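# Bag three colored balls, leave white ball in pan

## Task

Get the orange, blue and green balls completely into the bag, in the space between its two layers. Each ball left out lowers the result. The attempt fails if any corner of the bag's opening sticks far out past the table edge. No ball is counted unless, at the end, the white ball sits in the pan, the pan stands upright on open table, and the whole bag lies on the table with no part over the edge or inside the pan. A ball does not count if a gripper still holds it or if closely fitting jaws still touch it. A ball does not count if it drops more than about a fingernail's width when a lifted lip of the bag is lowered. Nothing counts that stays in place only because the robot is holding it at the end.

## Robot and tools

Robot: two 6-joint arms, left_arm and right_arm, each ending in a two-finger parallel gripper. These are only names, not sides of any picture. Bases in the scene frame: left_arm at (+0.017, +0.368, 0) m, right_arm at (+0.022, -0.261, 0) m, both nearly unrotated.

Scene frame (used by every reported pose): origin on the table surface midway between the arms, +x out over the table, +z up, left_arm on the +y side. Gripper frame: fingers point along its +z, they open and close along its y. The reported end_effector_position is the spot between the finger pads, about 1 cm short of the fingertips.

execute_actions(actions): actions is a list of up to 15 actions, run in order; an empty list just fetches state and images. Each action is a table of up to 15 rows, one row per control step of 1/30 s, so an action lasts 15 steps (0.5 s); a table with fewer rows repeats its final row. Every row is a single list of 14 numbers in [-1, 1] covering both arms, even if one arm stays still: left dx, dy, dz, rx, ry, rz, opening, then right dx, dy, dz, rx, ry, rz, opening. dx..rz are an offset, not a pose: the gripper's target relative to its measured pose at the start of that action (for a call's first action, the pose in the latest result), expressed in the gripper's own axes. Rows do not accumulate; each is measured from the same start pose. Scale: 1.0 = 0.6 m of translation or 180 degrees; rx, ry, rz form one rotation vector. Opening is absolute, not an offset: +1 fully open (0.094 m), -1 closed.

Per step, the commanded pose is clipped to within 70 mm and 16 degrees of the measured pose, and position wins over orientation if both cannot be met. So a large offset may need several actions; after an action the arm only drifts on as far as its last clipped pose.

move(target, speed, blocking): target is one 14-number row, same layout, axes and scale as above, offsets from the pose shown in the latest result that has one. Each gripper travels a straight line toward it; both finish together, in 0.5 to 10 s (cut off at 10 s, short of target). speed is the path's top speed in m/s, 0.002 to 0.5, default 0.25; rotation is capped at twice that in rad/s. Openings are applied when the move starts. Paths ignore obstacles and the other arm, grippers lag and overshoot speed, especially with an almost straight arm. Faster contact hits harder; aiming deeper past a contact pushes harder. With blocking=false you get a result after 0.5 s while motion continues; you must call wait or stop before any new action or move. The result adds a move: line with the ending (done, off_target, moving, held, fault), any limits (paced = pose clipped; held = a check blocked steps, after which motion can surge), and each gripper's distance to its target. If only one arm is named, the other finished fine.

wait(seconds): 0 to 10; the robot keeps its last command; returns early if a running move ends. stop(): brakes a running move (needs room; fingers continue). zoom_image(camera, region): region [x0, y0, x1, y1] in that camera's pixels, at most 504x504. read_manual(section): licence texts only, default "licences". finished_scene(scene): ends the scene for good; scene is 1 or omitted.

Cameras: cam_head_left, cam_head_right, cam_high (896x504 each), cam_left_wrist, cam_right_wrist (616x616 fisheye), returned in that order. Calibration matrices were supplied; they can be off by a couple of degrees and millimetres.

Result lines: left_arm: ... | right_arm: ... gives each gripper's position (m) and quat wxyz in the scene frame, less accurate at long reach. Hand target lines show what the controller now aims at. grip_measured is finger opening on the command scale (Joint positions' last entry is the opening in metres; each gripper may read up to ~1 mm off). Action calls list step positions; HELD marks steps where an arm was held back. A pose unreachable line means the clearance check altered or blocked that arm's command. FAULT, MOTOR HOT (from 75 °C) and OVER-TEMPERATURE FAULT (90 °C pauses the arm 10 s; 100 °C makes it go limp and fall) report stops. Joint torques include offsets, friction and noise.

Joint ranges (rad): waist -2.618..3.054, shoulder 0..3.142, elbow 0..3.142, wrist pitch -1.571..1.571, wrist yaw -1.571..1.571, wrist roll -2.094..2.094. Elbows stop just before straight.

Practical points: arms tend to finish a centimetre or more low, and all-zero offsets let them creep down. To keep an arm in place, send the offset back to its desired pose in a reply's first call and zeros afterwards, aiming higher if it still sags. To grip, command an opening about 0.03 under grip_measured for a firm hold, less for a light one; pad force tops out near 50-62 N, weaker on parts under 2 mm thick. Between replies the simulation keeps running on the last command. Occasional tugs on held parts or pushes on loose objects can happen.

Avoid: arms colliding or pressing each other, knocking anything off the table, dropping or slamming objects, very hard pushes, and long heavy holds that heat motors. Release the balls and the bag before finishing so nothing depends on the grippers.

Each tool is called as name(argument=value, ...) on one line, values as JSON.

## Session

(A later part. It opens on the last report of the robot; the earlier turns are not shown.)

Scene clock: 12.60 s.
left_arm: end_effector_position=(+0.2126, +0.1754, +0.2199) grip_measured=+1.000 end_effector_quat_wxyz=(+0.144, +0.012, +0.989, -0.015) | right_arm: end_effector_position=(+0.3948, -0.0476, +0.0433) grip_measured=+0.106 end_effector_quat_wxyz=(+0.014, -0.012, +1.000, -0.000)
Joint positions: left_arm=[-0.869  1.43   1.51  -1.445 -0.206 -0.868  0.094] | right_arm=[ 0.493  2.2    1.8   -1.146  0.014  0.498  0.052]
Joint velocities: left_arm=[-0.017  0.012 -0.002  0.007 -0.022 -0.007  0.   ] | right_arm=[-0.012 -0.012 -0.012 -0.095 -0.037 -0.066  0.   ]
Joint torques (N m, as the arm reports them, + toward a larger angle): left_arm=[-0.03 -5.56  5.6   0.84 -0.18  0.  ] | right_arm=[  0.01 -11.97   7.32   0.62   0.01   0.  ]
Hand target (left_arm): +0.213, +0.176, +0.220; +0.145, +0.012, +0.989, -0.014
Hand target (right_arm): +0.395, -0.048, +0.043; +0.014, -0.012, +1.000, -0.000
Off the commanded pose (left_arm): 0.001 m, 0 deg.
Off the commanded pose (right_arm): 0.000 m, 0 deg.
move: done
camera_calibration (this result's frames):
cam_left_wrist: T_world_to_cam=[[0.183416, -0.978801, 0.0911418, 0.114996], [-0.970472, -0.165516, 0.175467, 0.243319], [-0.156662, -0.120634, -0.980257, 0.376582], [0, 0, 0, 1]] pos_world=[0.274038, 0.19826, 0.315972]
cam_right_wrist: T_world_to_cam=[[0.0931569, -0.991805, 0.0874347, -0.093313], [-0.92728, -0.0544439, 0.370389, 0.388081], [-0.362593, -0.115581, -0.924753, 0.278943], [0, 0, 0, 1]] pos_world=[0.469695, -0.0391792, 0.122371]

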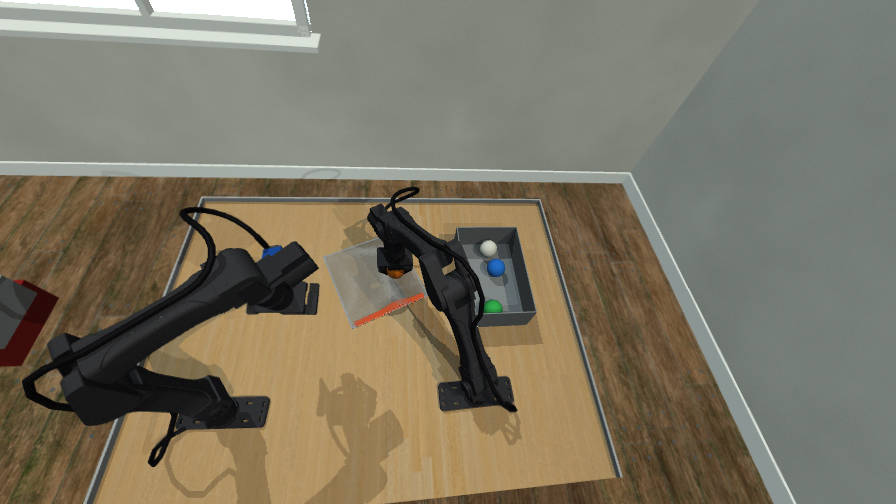

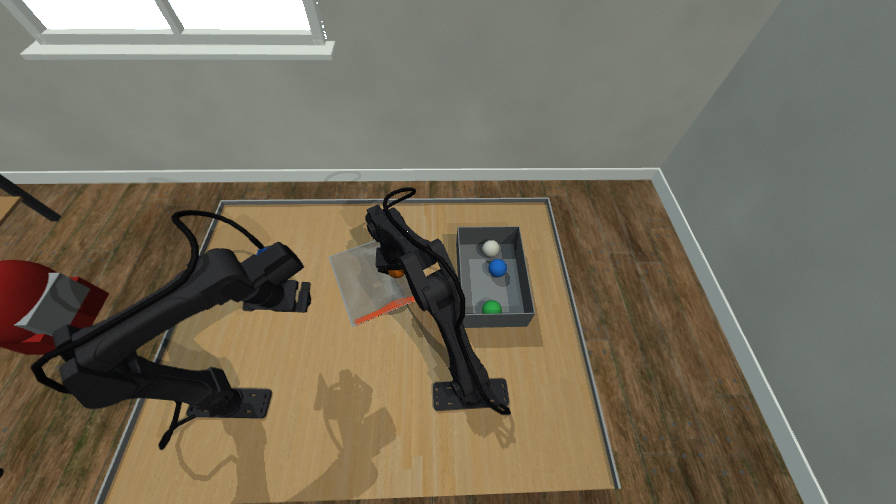

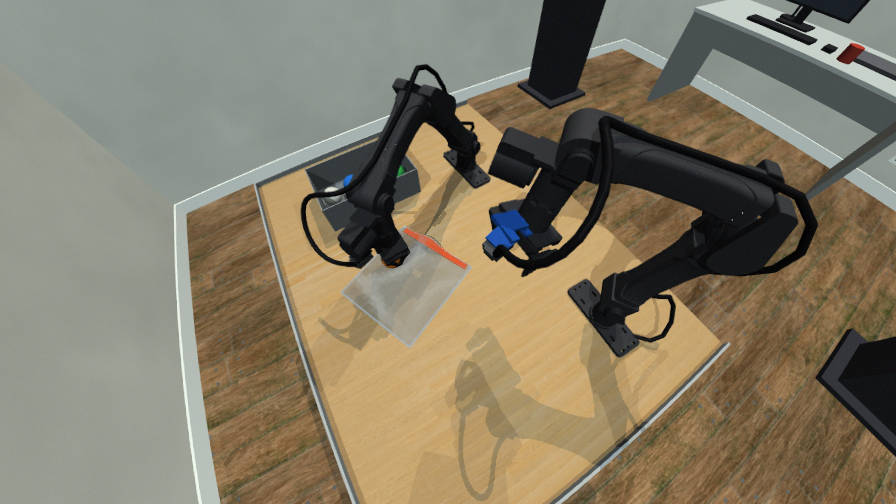

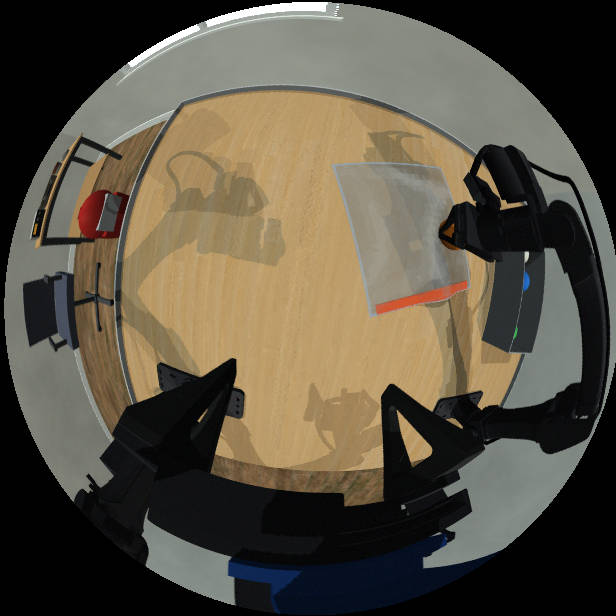

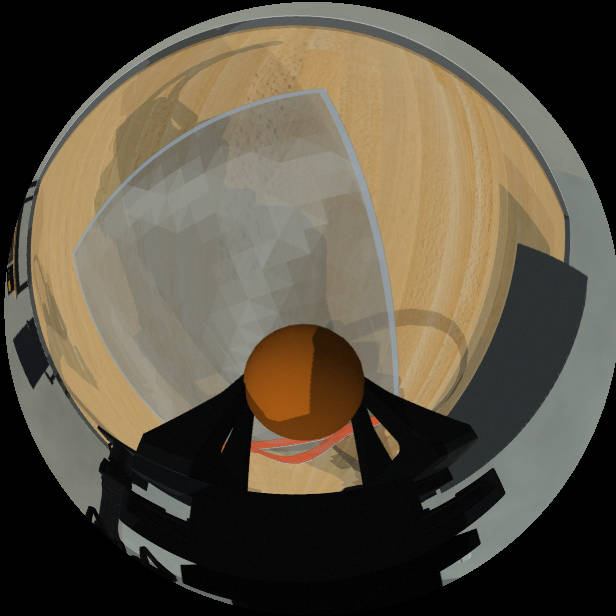

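move(target=[0,0,0,0,0,0,1, 0.3,-0.15,-0.15,0,0,0,0.05], speed=0.15)

Scene clock: 14.77 s.
left_arm: end_effector_position=(+0.2121, +0.1750, +0.2198) grip_measured=+1.000 end_effector_quat_wxyz=(+0.142, +0.013, +0.990, -0.017) | right_arm: end_effector_position=(+0.2251, -0.1435, +0.1291) grip_measured=+0.059 end_effector_quat_wxyz=(+0.019, -0.014, +1.000, +0.003)
Joint positions: left_arm=[-0.869  1.43   1.51  -1.445 -0.202 -0.868  0.094] | right_arm=[ 0.5    1.398  1.153 -1.291  0.014  0.503  0.05 ]
Joint velocities: left_arm=[ 0.022 -0.012 -0.012 -0.022 -0.022  0.022  0.   ] | right_arm=[-0.002 -0.007 -0.007 -0.066 -0.081 -0.022  0.001]
Joint torques (N m, as the arm reports them, + toward a larger angle): left_arm=[-0.07 -5.48  5.52  0.85 -0.19  0.03] | right_arm=[ 0.84 -6.16  6.07  0.52 -0.01  0.11]
Hand target (left_arm): +0.213, +0.175, +0.220; +0.144, +0.012, +0.989, -0.015
Hand target (right_arm): +0.217, -0.146, +0.130; +0.014, -0.013, +1.000, -0.000
Off the commanded pose (left_arm): 0.001 m, 0 deg.
Off the commanded pose (right_arm): 0.011 m, 1 deg.
move: off_target (right_arm)
camera_calibration (this result's frames):
cam_left_wrist: T_world_to_cam=[[0.182924, -0.978735, 0.0928292, 0.114404], [-0.970077, -0.164355, 0.178713, 0.241776], [-0.159656, -0.122742, -0.979512, 0.377159], [0, 0, 0, 1]] pos_world=[0.27383, 0.198002, 0.315603]
cam_right_wrist: T_world_to_cam=[[0.0949962, -0.99204, 0.0826541, -0.179894], [-0.930621, -0.059021, 0.361194, 0.194973], [-0.353441, -0.111232, -0.92882, 0.284812], [0, 0, 0, 1]] pos_world=[0.299199, -0.135274, 0.208985]

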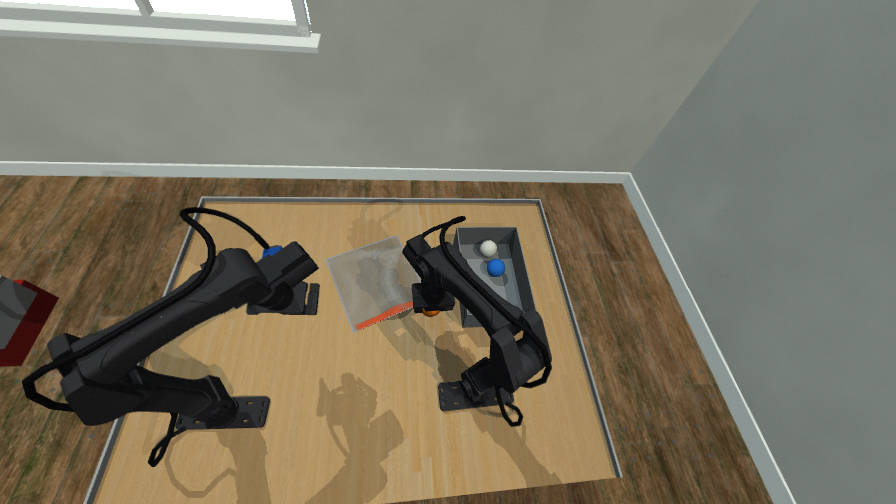

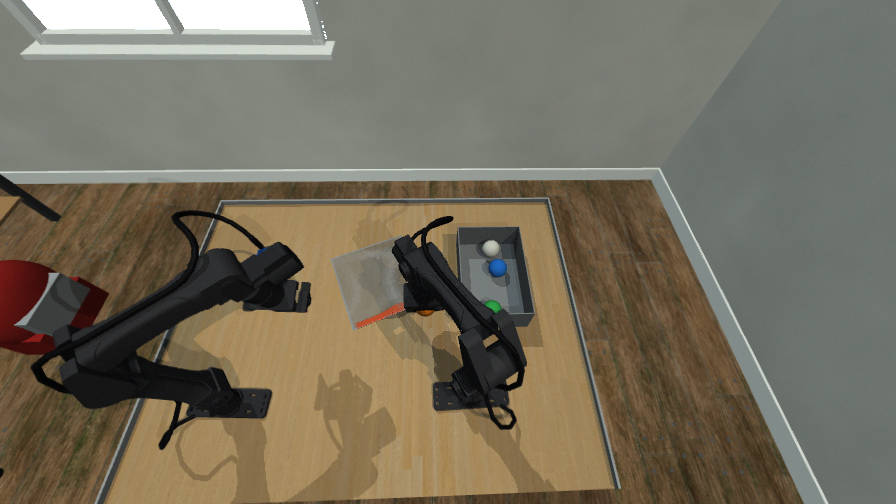

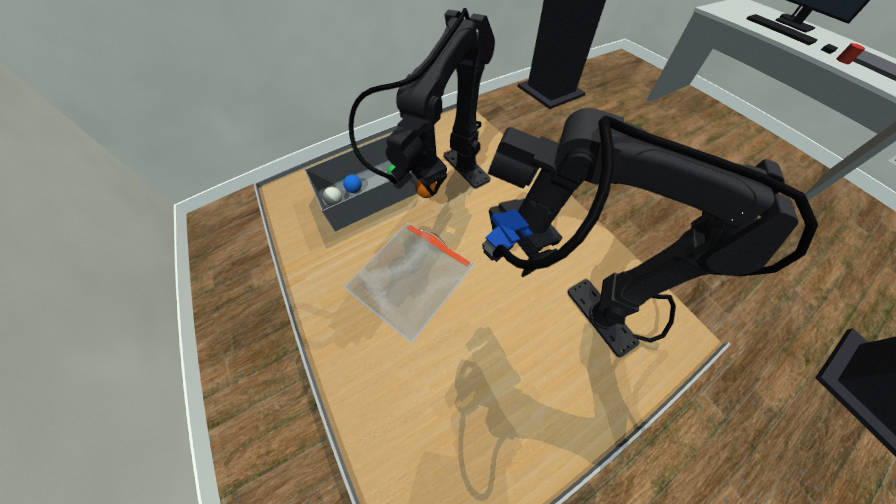

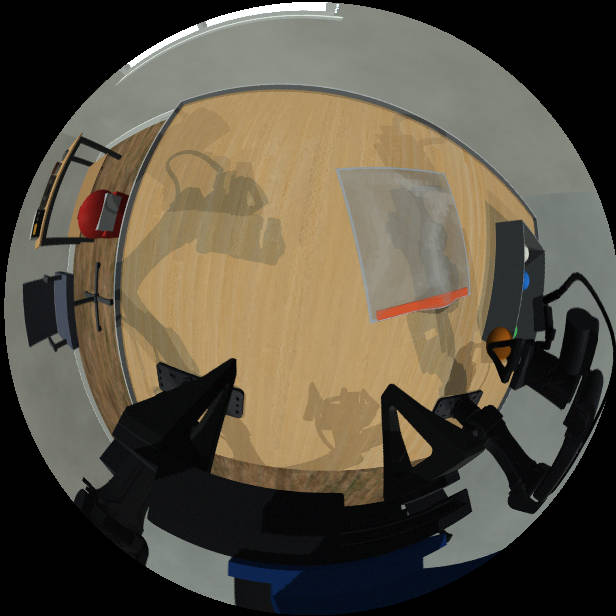

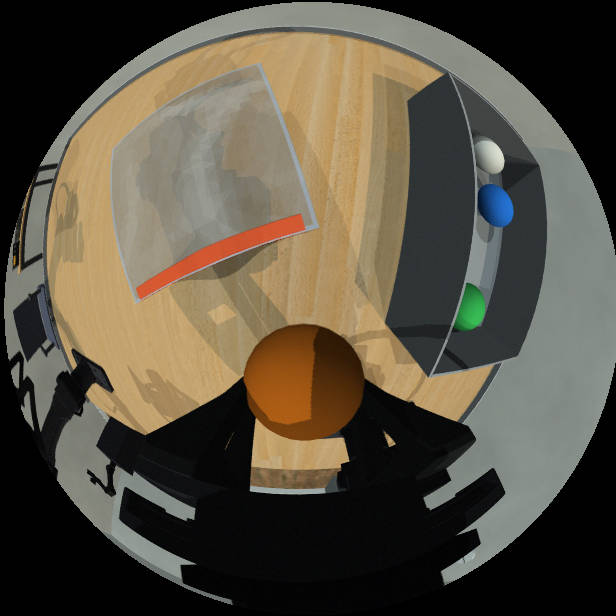

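move(target=[0,0,0,0,0,0,1, 0.05,-0.22,0,0,0,0,0.03])

move(target=[0.003,-0.418,0.225,-0.094,-0.019,0.379,0.2, 0,0,0,0,0,0,0.03], speed=0.15)

Scene clock: 17.27 s.
left_arm: end_effector_position=(+0.2116, +0.1746, +0.2197) grip_measured=+1.000 end_effector_quat_wxyz=(+0.141, +0.013, +0.990, -0.018) | right_arm: end_effector_position=(+0.2055, -0.2763, +0.1267) grip_measured=+0.040 end_effector_quat_wxyz=(+0.016, -0.012, +1.000, -0.005)
Joint positions: left_arm=[-0.869  1.43   1.51  -1.445 -0.199 -0.868  0.094] | right_arm=[-0.111  1.201  1.002 -1.338  0.007 -0.103  0.049]
Joint velocities: left_arm=[-0.007 -0.002 -0.002 -0.037  0.051  0.007  0.   ] | right_arm=[-0.002  0.007 -0.002  0.051  0.007 -0.051 -0.001]
Joint torques (N m, as the arm reports them, + toward a larger angle): left_arm=[-0.02 -5.57  5.5   0.84 -0.2   0.  ] | right_arm=[-0.84 -4.51  6.28  0.56  0.   -0.09]
Hand target (left_arm): +0.212, +0.175, +0.220; +0.143, +0.013, +0.990, -0.016
Hand target (right_arm): +0.200, -0.278, +0.127; +0.017, -0.014, +1.000, -0.005
Off the commanded pose (left_arm): 0.001 m, 0 deg.
Off the commanded pose (right_arm): 0.007 m, 1 deg.
move: done
camera_calibration (this result's frames):
cam_left_wrist: T_world_to_cam=[[0.182485, -0.978671, 0.094349, 0.11387], [-0.969712, -0.163305, 0.181632, 0.240386], [-0.16235, -0.124637, -0.97883, 0.377672], [0, 0, 0, 1]] pos_world=[0.273641, 0.197769, 0.315271]
cam_right_wrist: T_world_to_cam=[[0.090758, -0.991152, 0.0968506, -0.310279], [-0.929141, -0.0492743, 0.366427, 0.171453], [-0.358412, -0.123244, -0.925393, 0.258145], [0, 0, 0, 1]] pos_world=[0.279987, -0.26727, 0.206111]

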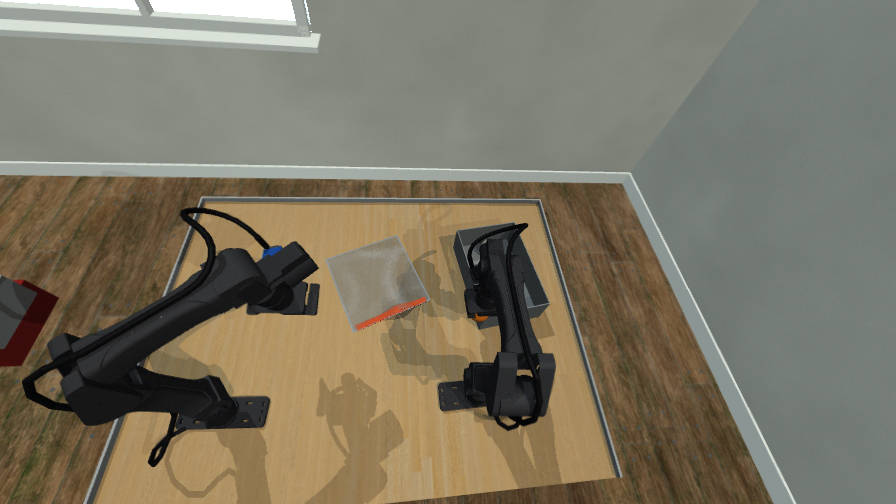

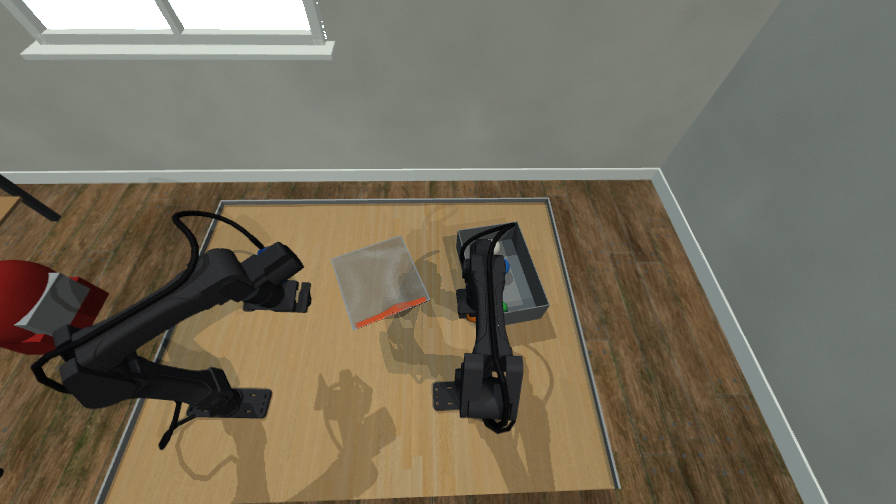

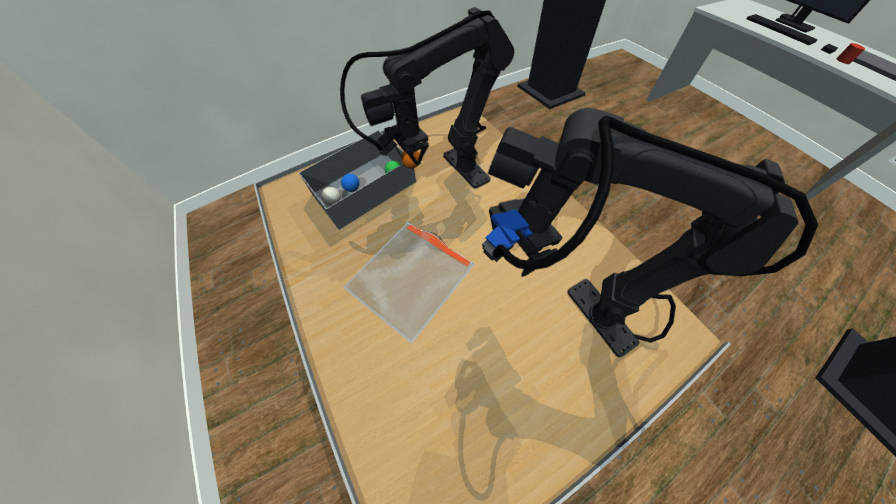

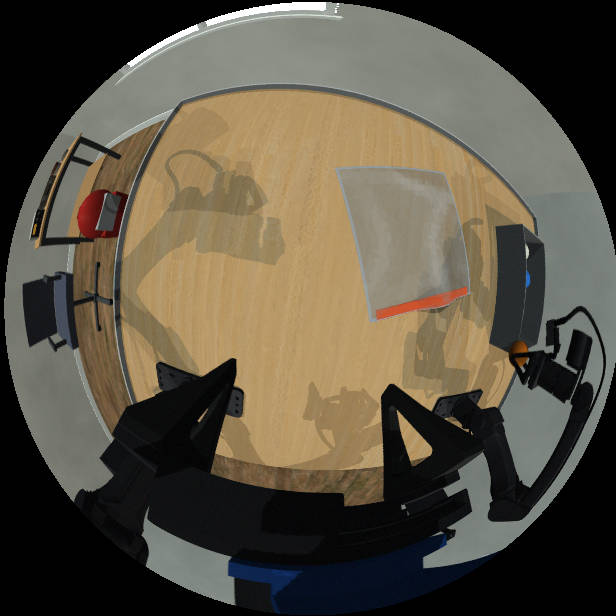

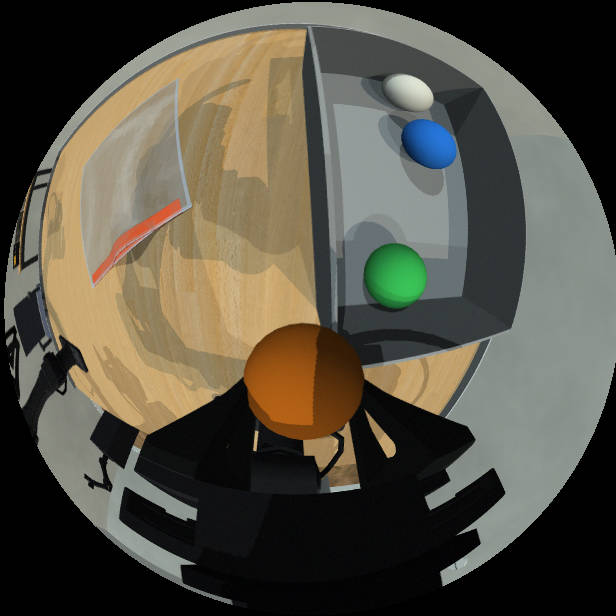

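Scene clock: 21.90 s.
left_arm: end_effector_position=(+0.2358, -0.0742, +0.0784) grip_measured=+0.201 end_effector_quat_wxyz=(+0.146, +0.543, +0.804, +0.193) | right_arm: end_effector_position=(+0.2055, -0.2762, +0.1267) grip_measured=+0.040 end_effector_quat_wxyz=(+0.016, -0.012, +1.000, -0.005)
Joint positions: left_arm=[-1.238  2.584  2.534 -1.543 -0.489 -0.102  0.056] | right_arm=[-0.111  1.201  1.002 -1.338  0.006 -0.104  0.049]
Joint velocities: left_arm=[-0.002  0.012  0.002 -0.037  0.11   0.037 -0.   ] | right_arm=[ 0.012 -0.007  0.012  0.037  0.007 -0.022  0.   ]
Joint torques (N m, as the arm reports them, + toward a larger angle): left_arm=[ -0.7  -16.15   7.33   0.18  -0.54   0.03] | right_arm=[ 0.   -2.63  7.37  0.66  0.    0.02]
Hand target (left_arm): +0.236, -0.076, +0.086; +0.157, +0.544, +0.800, +0.197
Hand target (right_arm): +0.206, -0.276, +0.127; +0.016, -0.012, +1.000, -0.005
Off the commanded pose (left_arm): 0.021 m, 1 deg.
Off the commanded pose (right_arm): 0.000 m, 0 deg.
joint sent to its limit (left arm) — the command would take joint 4 (wrist pitch) past its lower limit, so that joint was sent only as far as its limit.
move: off_target (left_arm)
camera_calibration (this result's frames):
cam_left_wrist: T_world_to_cam=[[-0.715571, -0.534048, -0.450279, 0.166727], [-0.67956, 0.681446, 0.271716, 0.236039], [0.161731, 0.500423, -0.850541, 0.172233], [0, 0, 0, 1]] pos_world=[0.251852, -0.157997, 0.15743]
cam_right_wrist: T_world_to_cam=[[0.0911457, -0.991152, 0.0964886, -0.310246], [-0.929132, -0.049775, 0.366383, 0.171327], [-0.358339, -0.123045, -0.925448, 0.258202], [0, 0, 0, 1]] pos_world=[0.279987, -0.267202, 0.206116]

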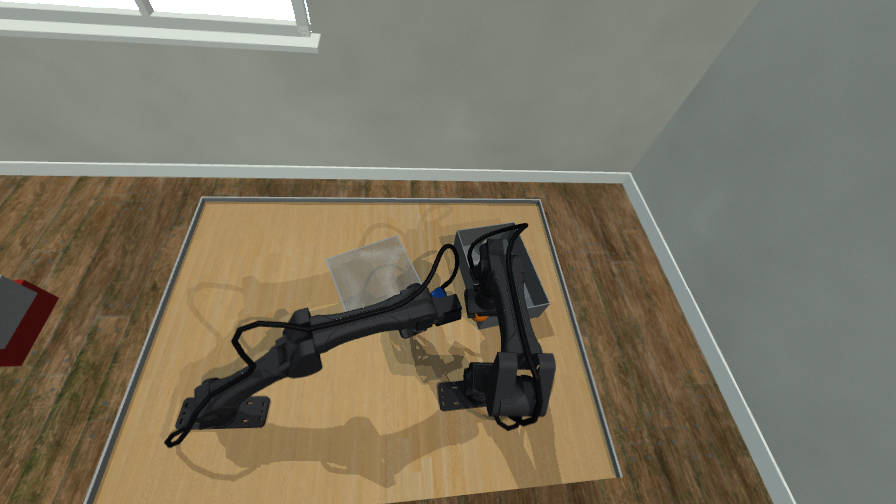

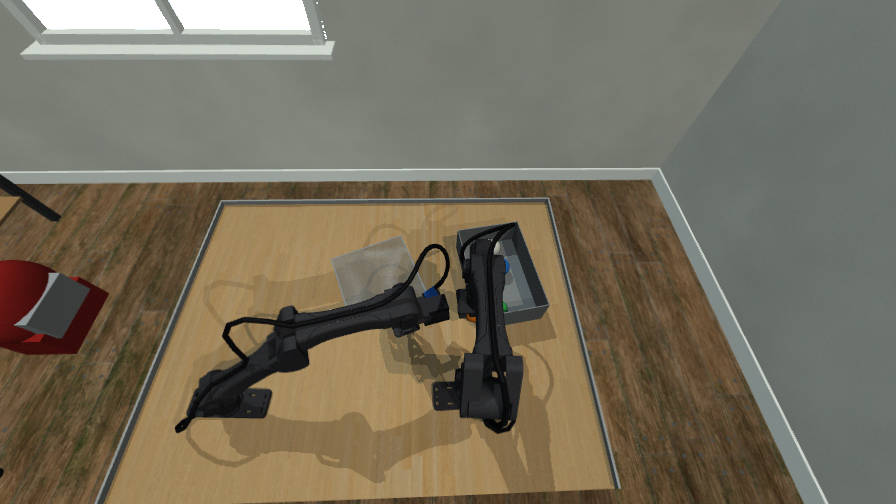

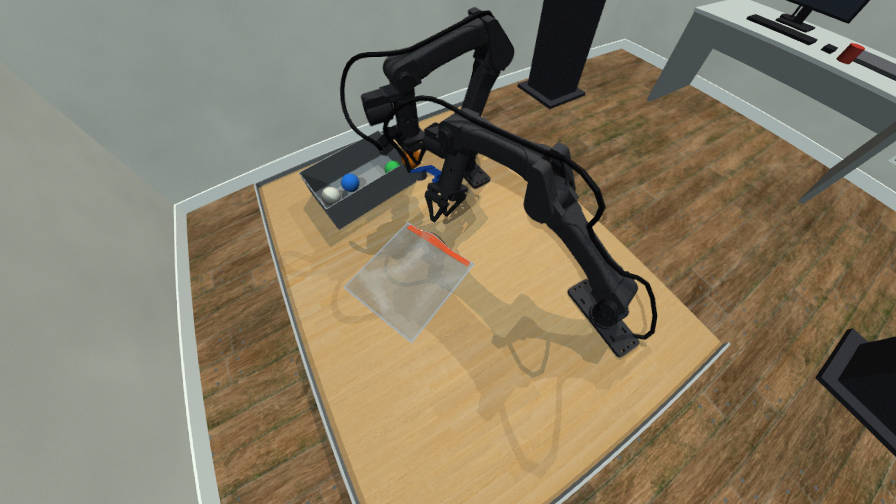

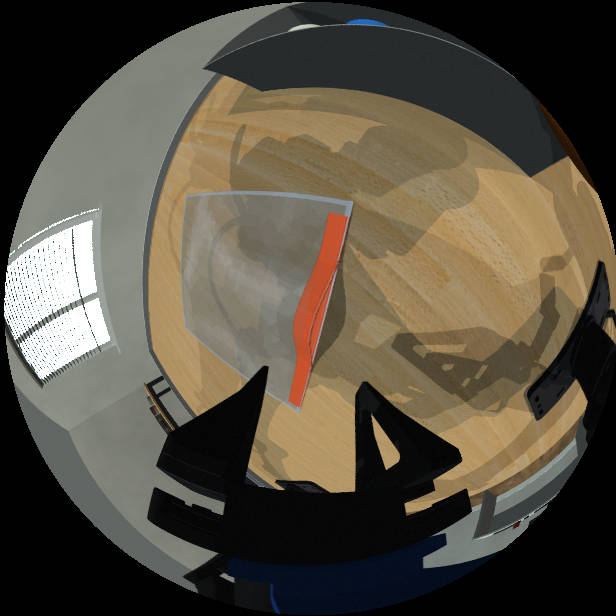

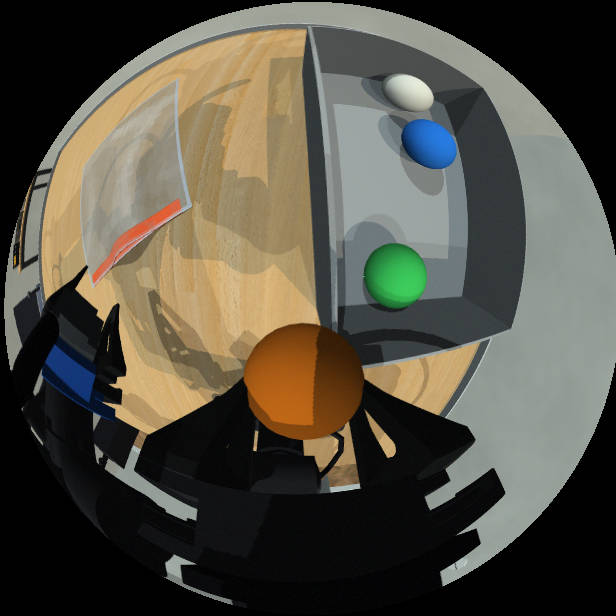

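move(target=[-0.009,0.029,0.094,0,0,0,0.2, 0,0,0,0,0,0,0.03], speed=0.05)

zoom_image(camera="cam_high", region=[380, 170, 500, 280])

Scene clock: 24.20 s.
left_arm: end_effector_position=(+0.2741, -0.0629, +0.0302) grip_measured=+0.201 end_effector_quat_wxyz=(+0.135, +0.547, +0.801, +0.200) | right_arm: end_effector_position=(+0.2055, -0.2762, +0.1267) grip_measured=+0.040 end_effector_quat_wxyz=(+0.016, -0.012, +1.000, -0.005)
Joint positions: left_arm=[-1.156  2.584  2.342 -1.333 -0.487 -0.004  0.056] | right_arm=[-0.111  1.201  1.002 -1.338  0.006 -0.104  0.049]
Joint velocities: left_arm=[ 0.002  0.007 -0.017  0.022 -0.066 -0.022 -0.   ] | right_arm=[ 0.017  0.012  0.002  0.007 -0.051 -0.007 -0.001]
Joint torques (N m, as the arm reports them, + toward a larger angle): left_arm=[  0.58 -18.54   4.49   0.59  -0.39   0.03] | right_arm=[ 0.04 -2.65  7.39  0.65 -0.01  0.01]
Hand target (left_arm): +0.278, -0.064, +0.038; +0.147, +0.543, +0.804, +0.194
Hand target (right_arm): +0.206, -0.276, +0.127; +0.016, -0.012, +1.000, -0.005
Off the commanded pose (left_arm): 0.008 m, 2 deg.
Off the commanded pose (right_arm): 0.000 m, 0 deg.
move: done
camera_calibration (this result's frames):
cam_left_wrist: T_world_to_cam=[[-0.723327, -0.519591, -0.454778, 0.18158], [-0.673217, 0.677118, 0.297136, 0.26472], [0.153549, 0.521091, -0.839575, 0.122563], [0, 0, 0, 1]] pos_world=[0.290736, -0.148766, 0.106822]
cam_right_wrist: T_world_to_cam=[[0.0911457, -0.991152, 0.0964886, -0.310246], [-0.929132, -0.049775, 0.366383, 0.171327], [-0.358339, -0.123045, -0.925448, 0.258202], [0, 0, 0, 1]] pos_world=[0.279987, -0.267202, 0.206116]

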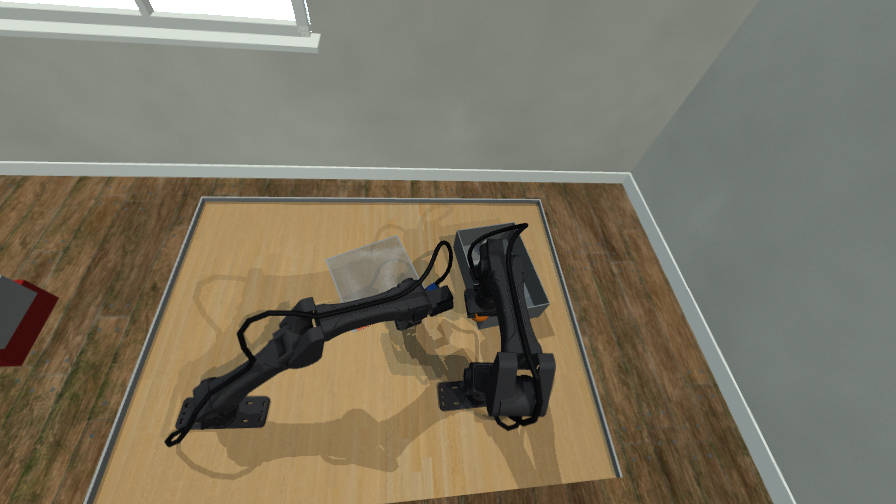

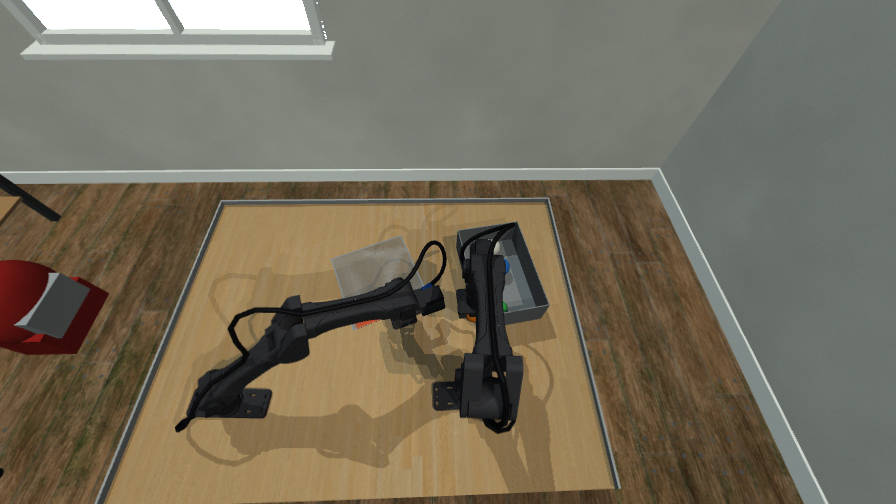

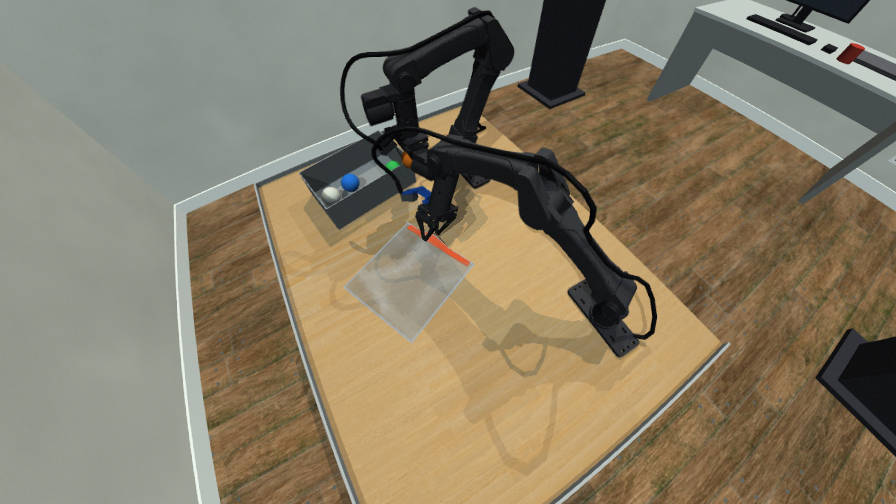

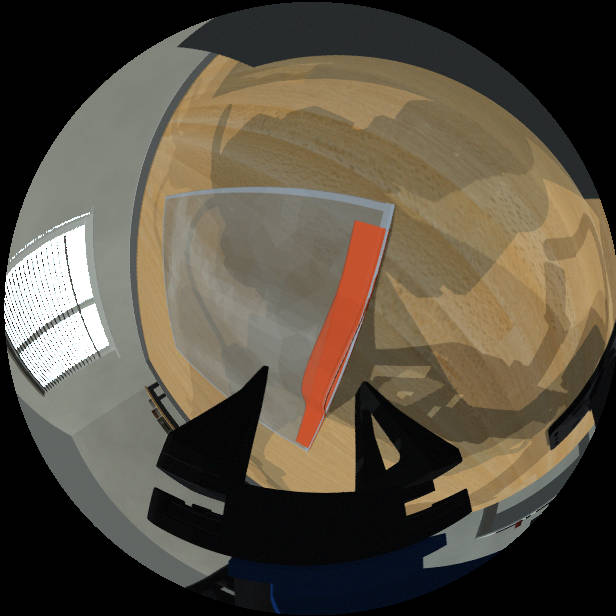

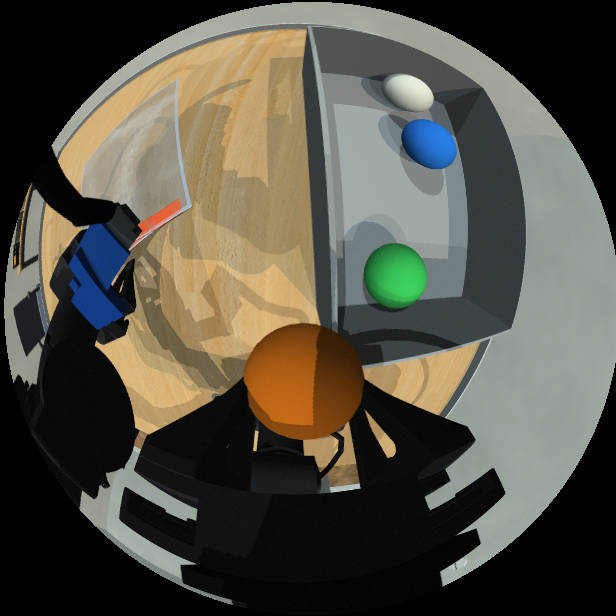

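Region (380, 170, 500, 280) of cam_high's 896x504 image, scaled by 4.200, with more detail than that image has; it fills the top 462 rows of this view, and the rest is white.

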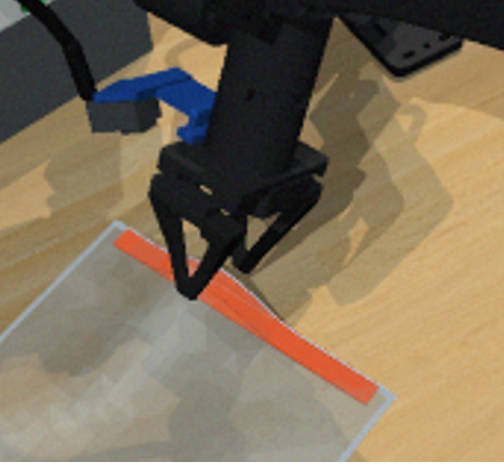

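move(target=[0,0.04,0.014,0,0,0,0.2, 0,0,0,0,0,0,0.03], speed=0.03)

zoom_image(camera="cam_high", region=[380, 170, 500, 280])

Scene clock: 25.83 s.
left_arm: end_effector_position=(+0.2927, -0.0518, +0.0299) grip_measured=+0.201 end_effector_quat_wxyz=(+0.125, +0.552, +0.799, +0.204) | right_arm: end_effector_position=(+0.2055, -0.2762, +0.1267) grip_measured=+0.040 end_effector_quat_wxyz=(+0.016, -0.012, +1.000, -0.005)
Joint positions: left_arm=[-1.112  2.584  2.342 -1.331 -0.484  0.051  0.056] | right_arm=[-0.111  1.201  1.002 -1.338  0.006 -0.104  0.049]
Joint velocities: left_arm=[ 0.007 -0.002 -0.007 -0.051  0.037 -0.051 -0.001] | right_arm=[ 0.002  0.007 -0.012 -0.022 -0.007 -0.007 -0.001]
Joint torques (N m, as the arm reports them, + toward a larger angle): left_arm=[  0.57 -17.24   5.67   0.58  -0.35   0.05] | right_arm=[ 0.02 -2.65  7.39  0.66 -0.01  0.01]
Hand target (left_arm): +0.298, -0.054, +0.035; +0.135, +0.547, +0.801, +0.200
Hand target (right_arm): +0.206, -0.276, +0.127; +0.016, -0.012, +1.000, -0.005
Off the commanded pose (left_arm): 0.007 m, 1 deg.
Off the commanded pose (right_arm): 0.000 m, 0 deg.
move: done
camera_calibration (this result's frames):
cam_left_wrist: T_world_to_cam=[[-0.7308, -0.507101, -0.456925, 0.203663], [-0.666745, 0.673712, 0.31869, 0.26707], [0.146228, 0.537551, -0.830456, 0.116419], [0, 0, 0, 1]] pos_world=[0.309881, -0.139232, 0.104627]
cam_right_wrist: T_world_to_cam=[[0.0911457, -0.991152, 0.0964886, -0.310246], [-0.929132, -0.049775, 0.366383, 0.171327], [-0.358339, -0.123045, -0.925448, 0.258202], [0, 0, 0, 1]] pos_world=[0.279987, -0.267202, 0.206116]

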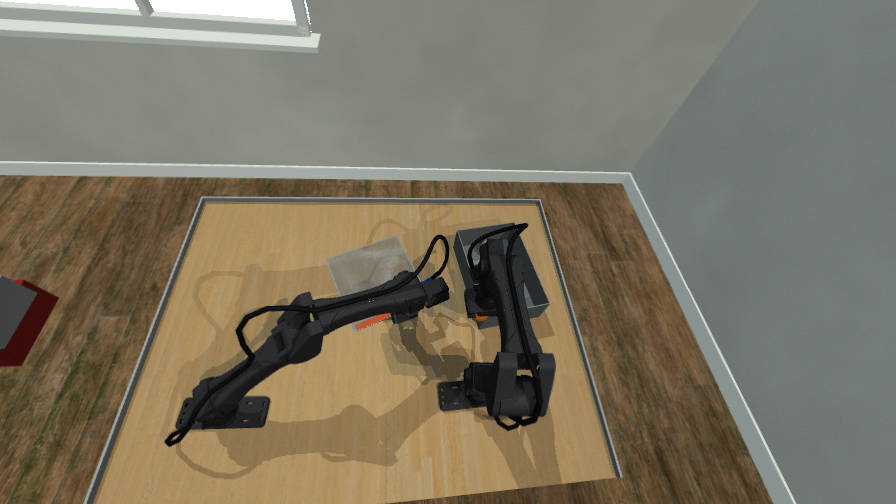

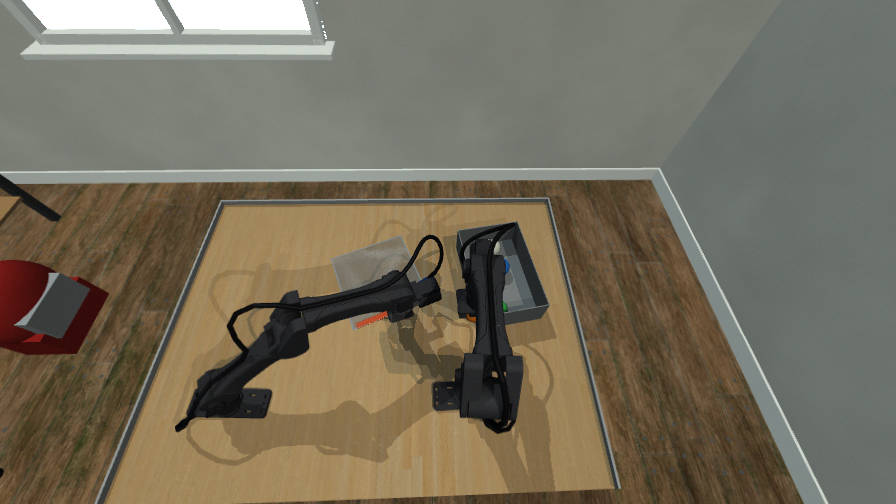

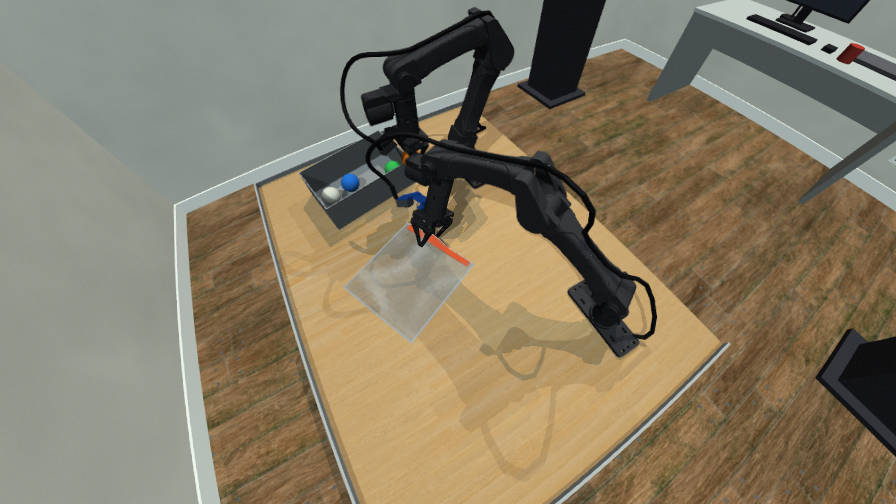

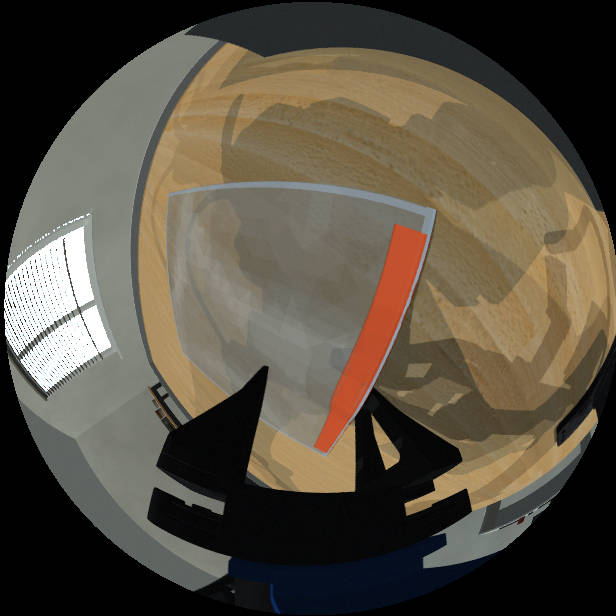

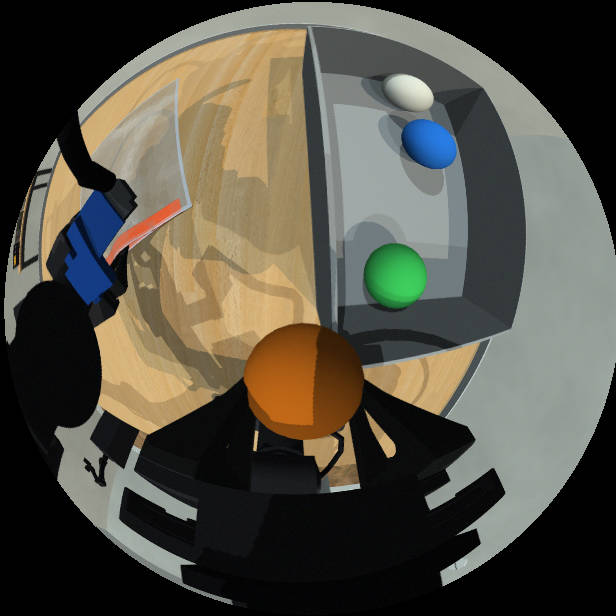

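Region (380, 170, 500, 280) of cam_high's 896x504 image, scaled by 4.200, with more detail than that image has; it fills the top 462 rows of this view, and the rest is white.

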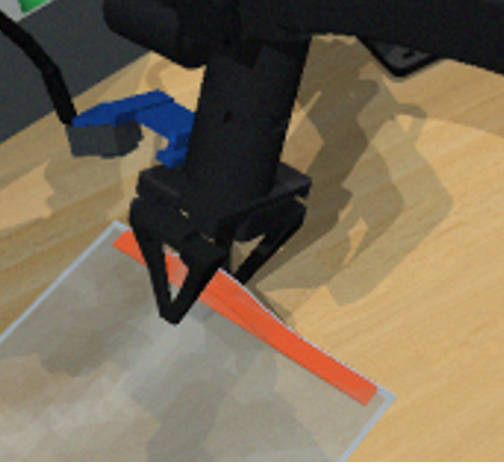

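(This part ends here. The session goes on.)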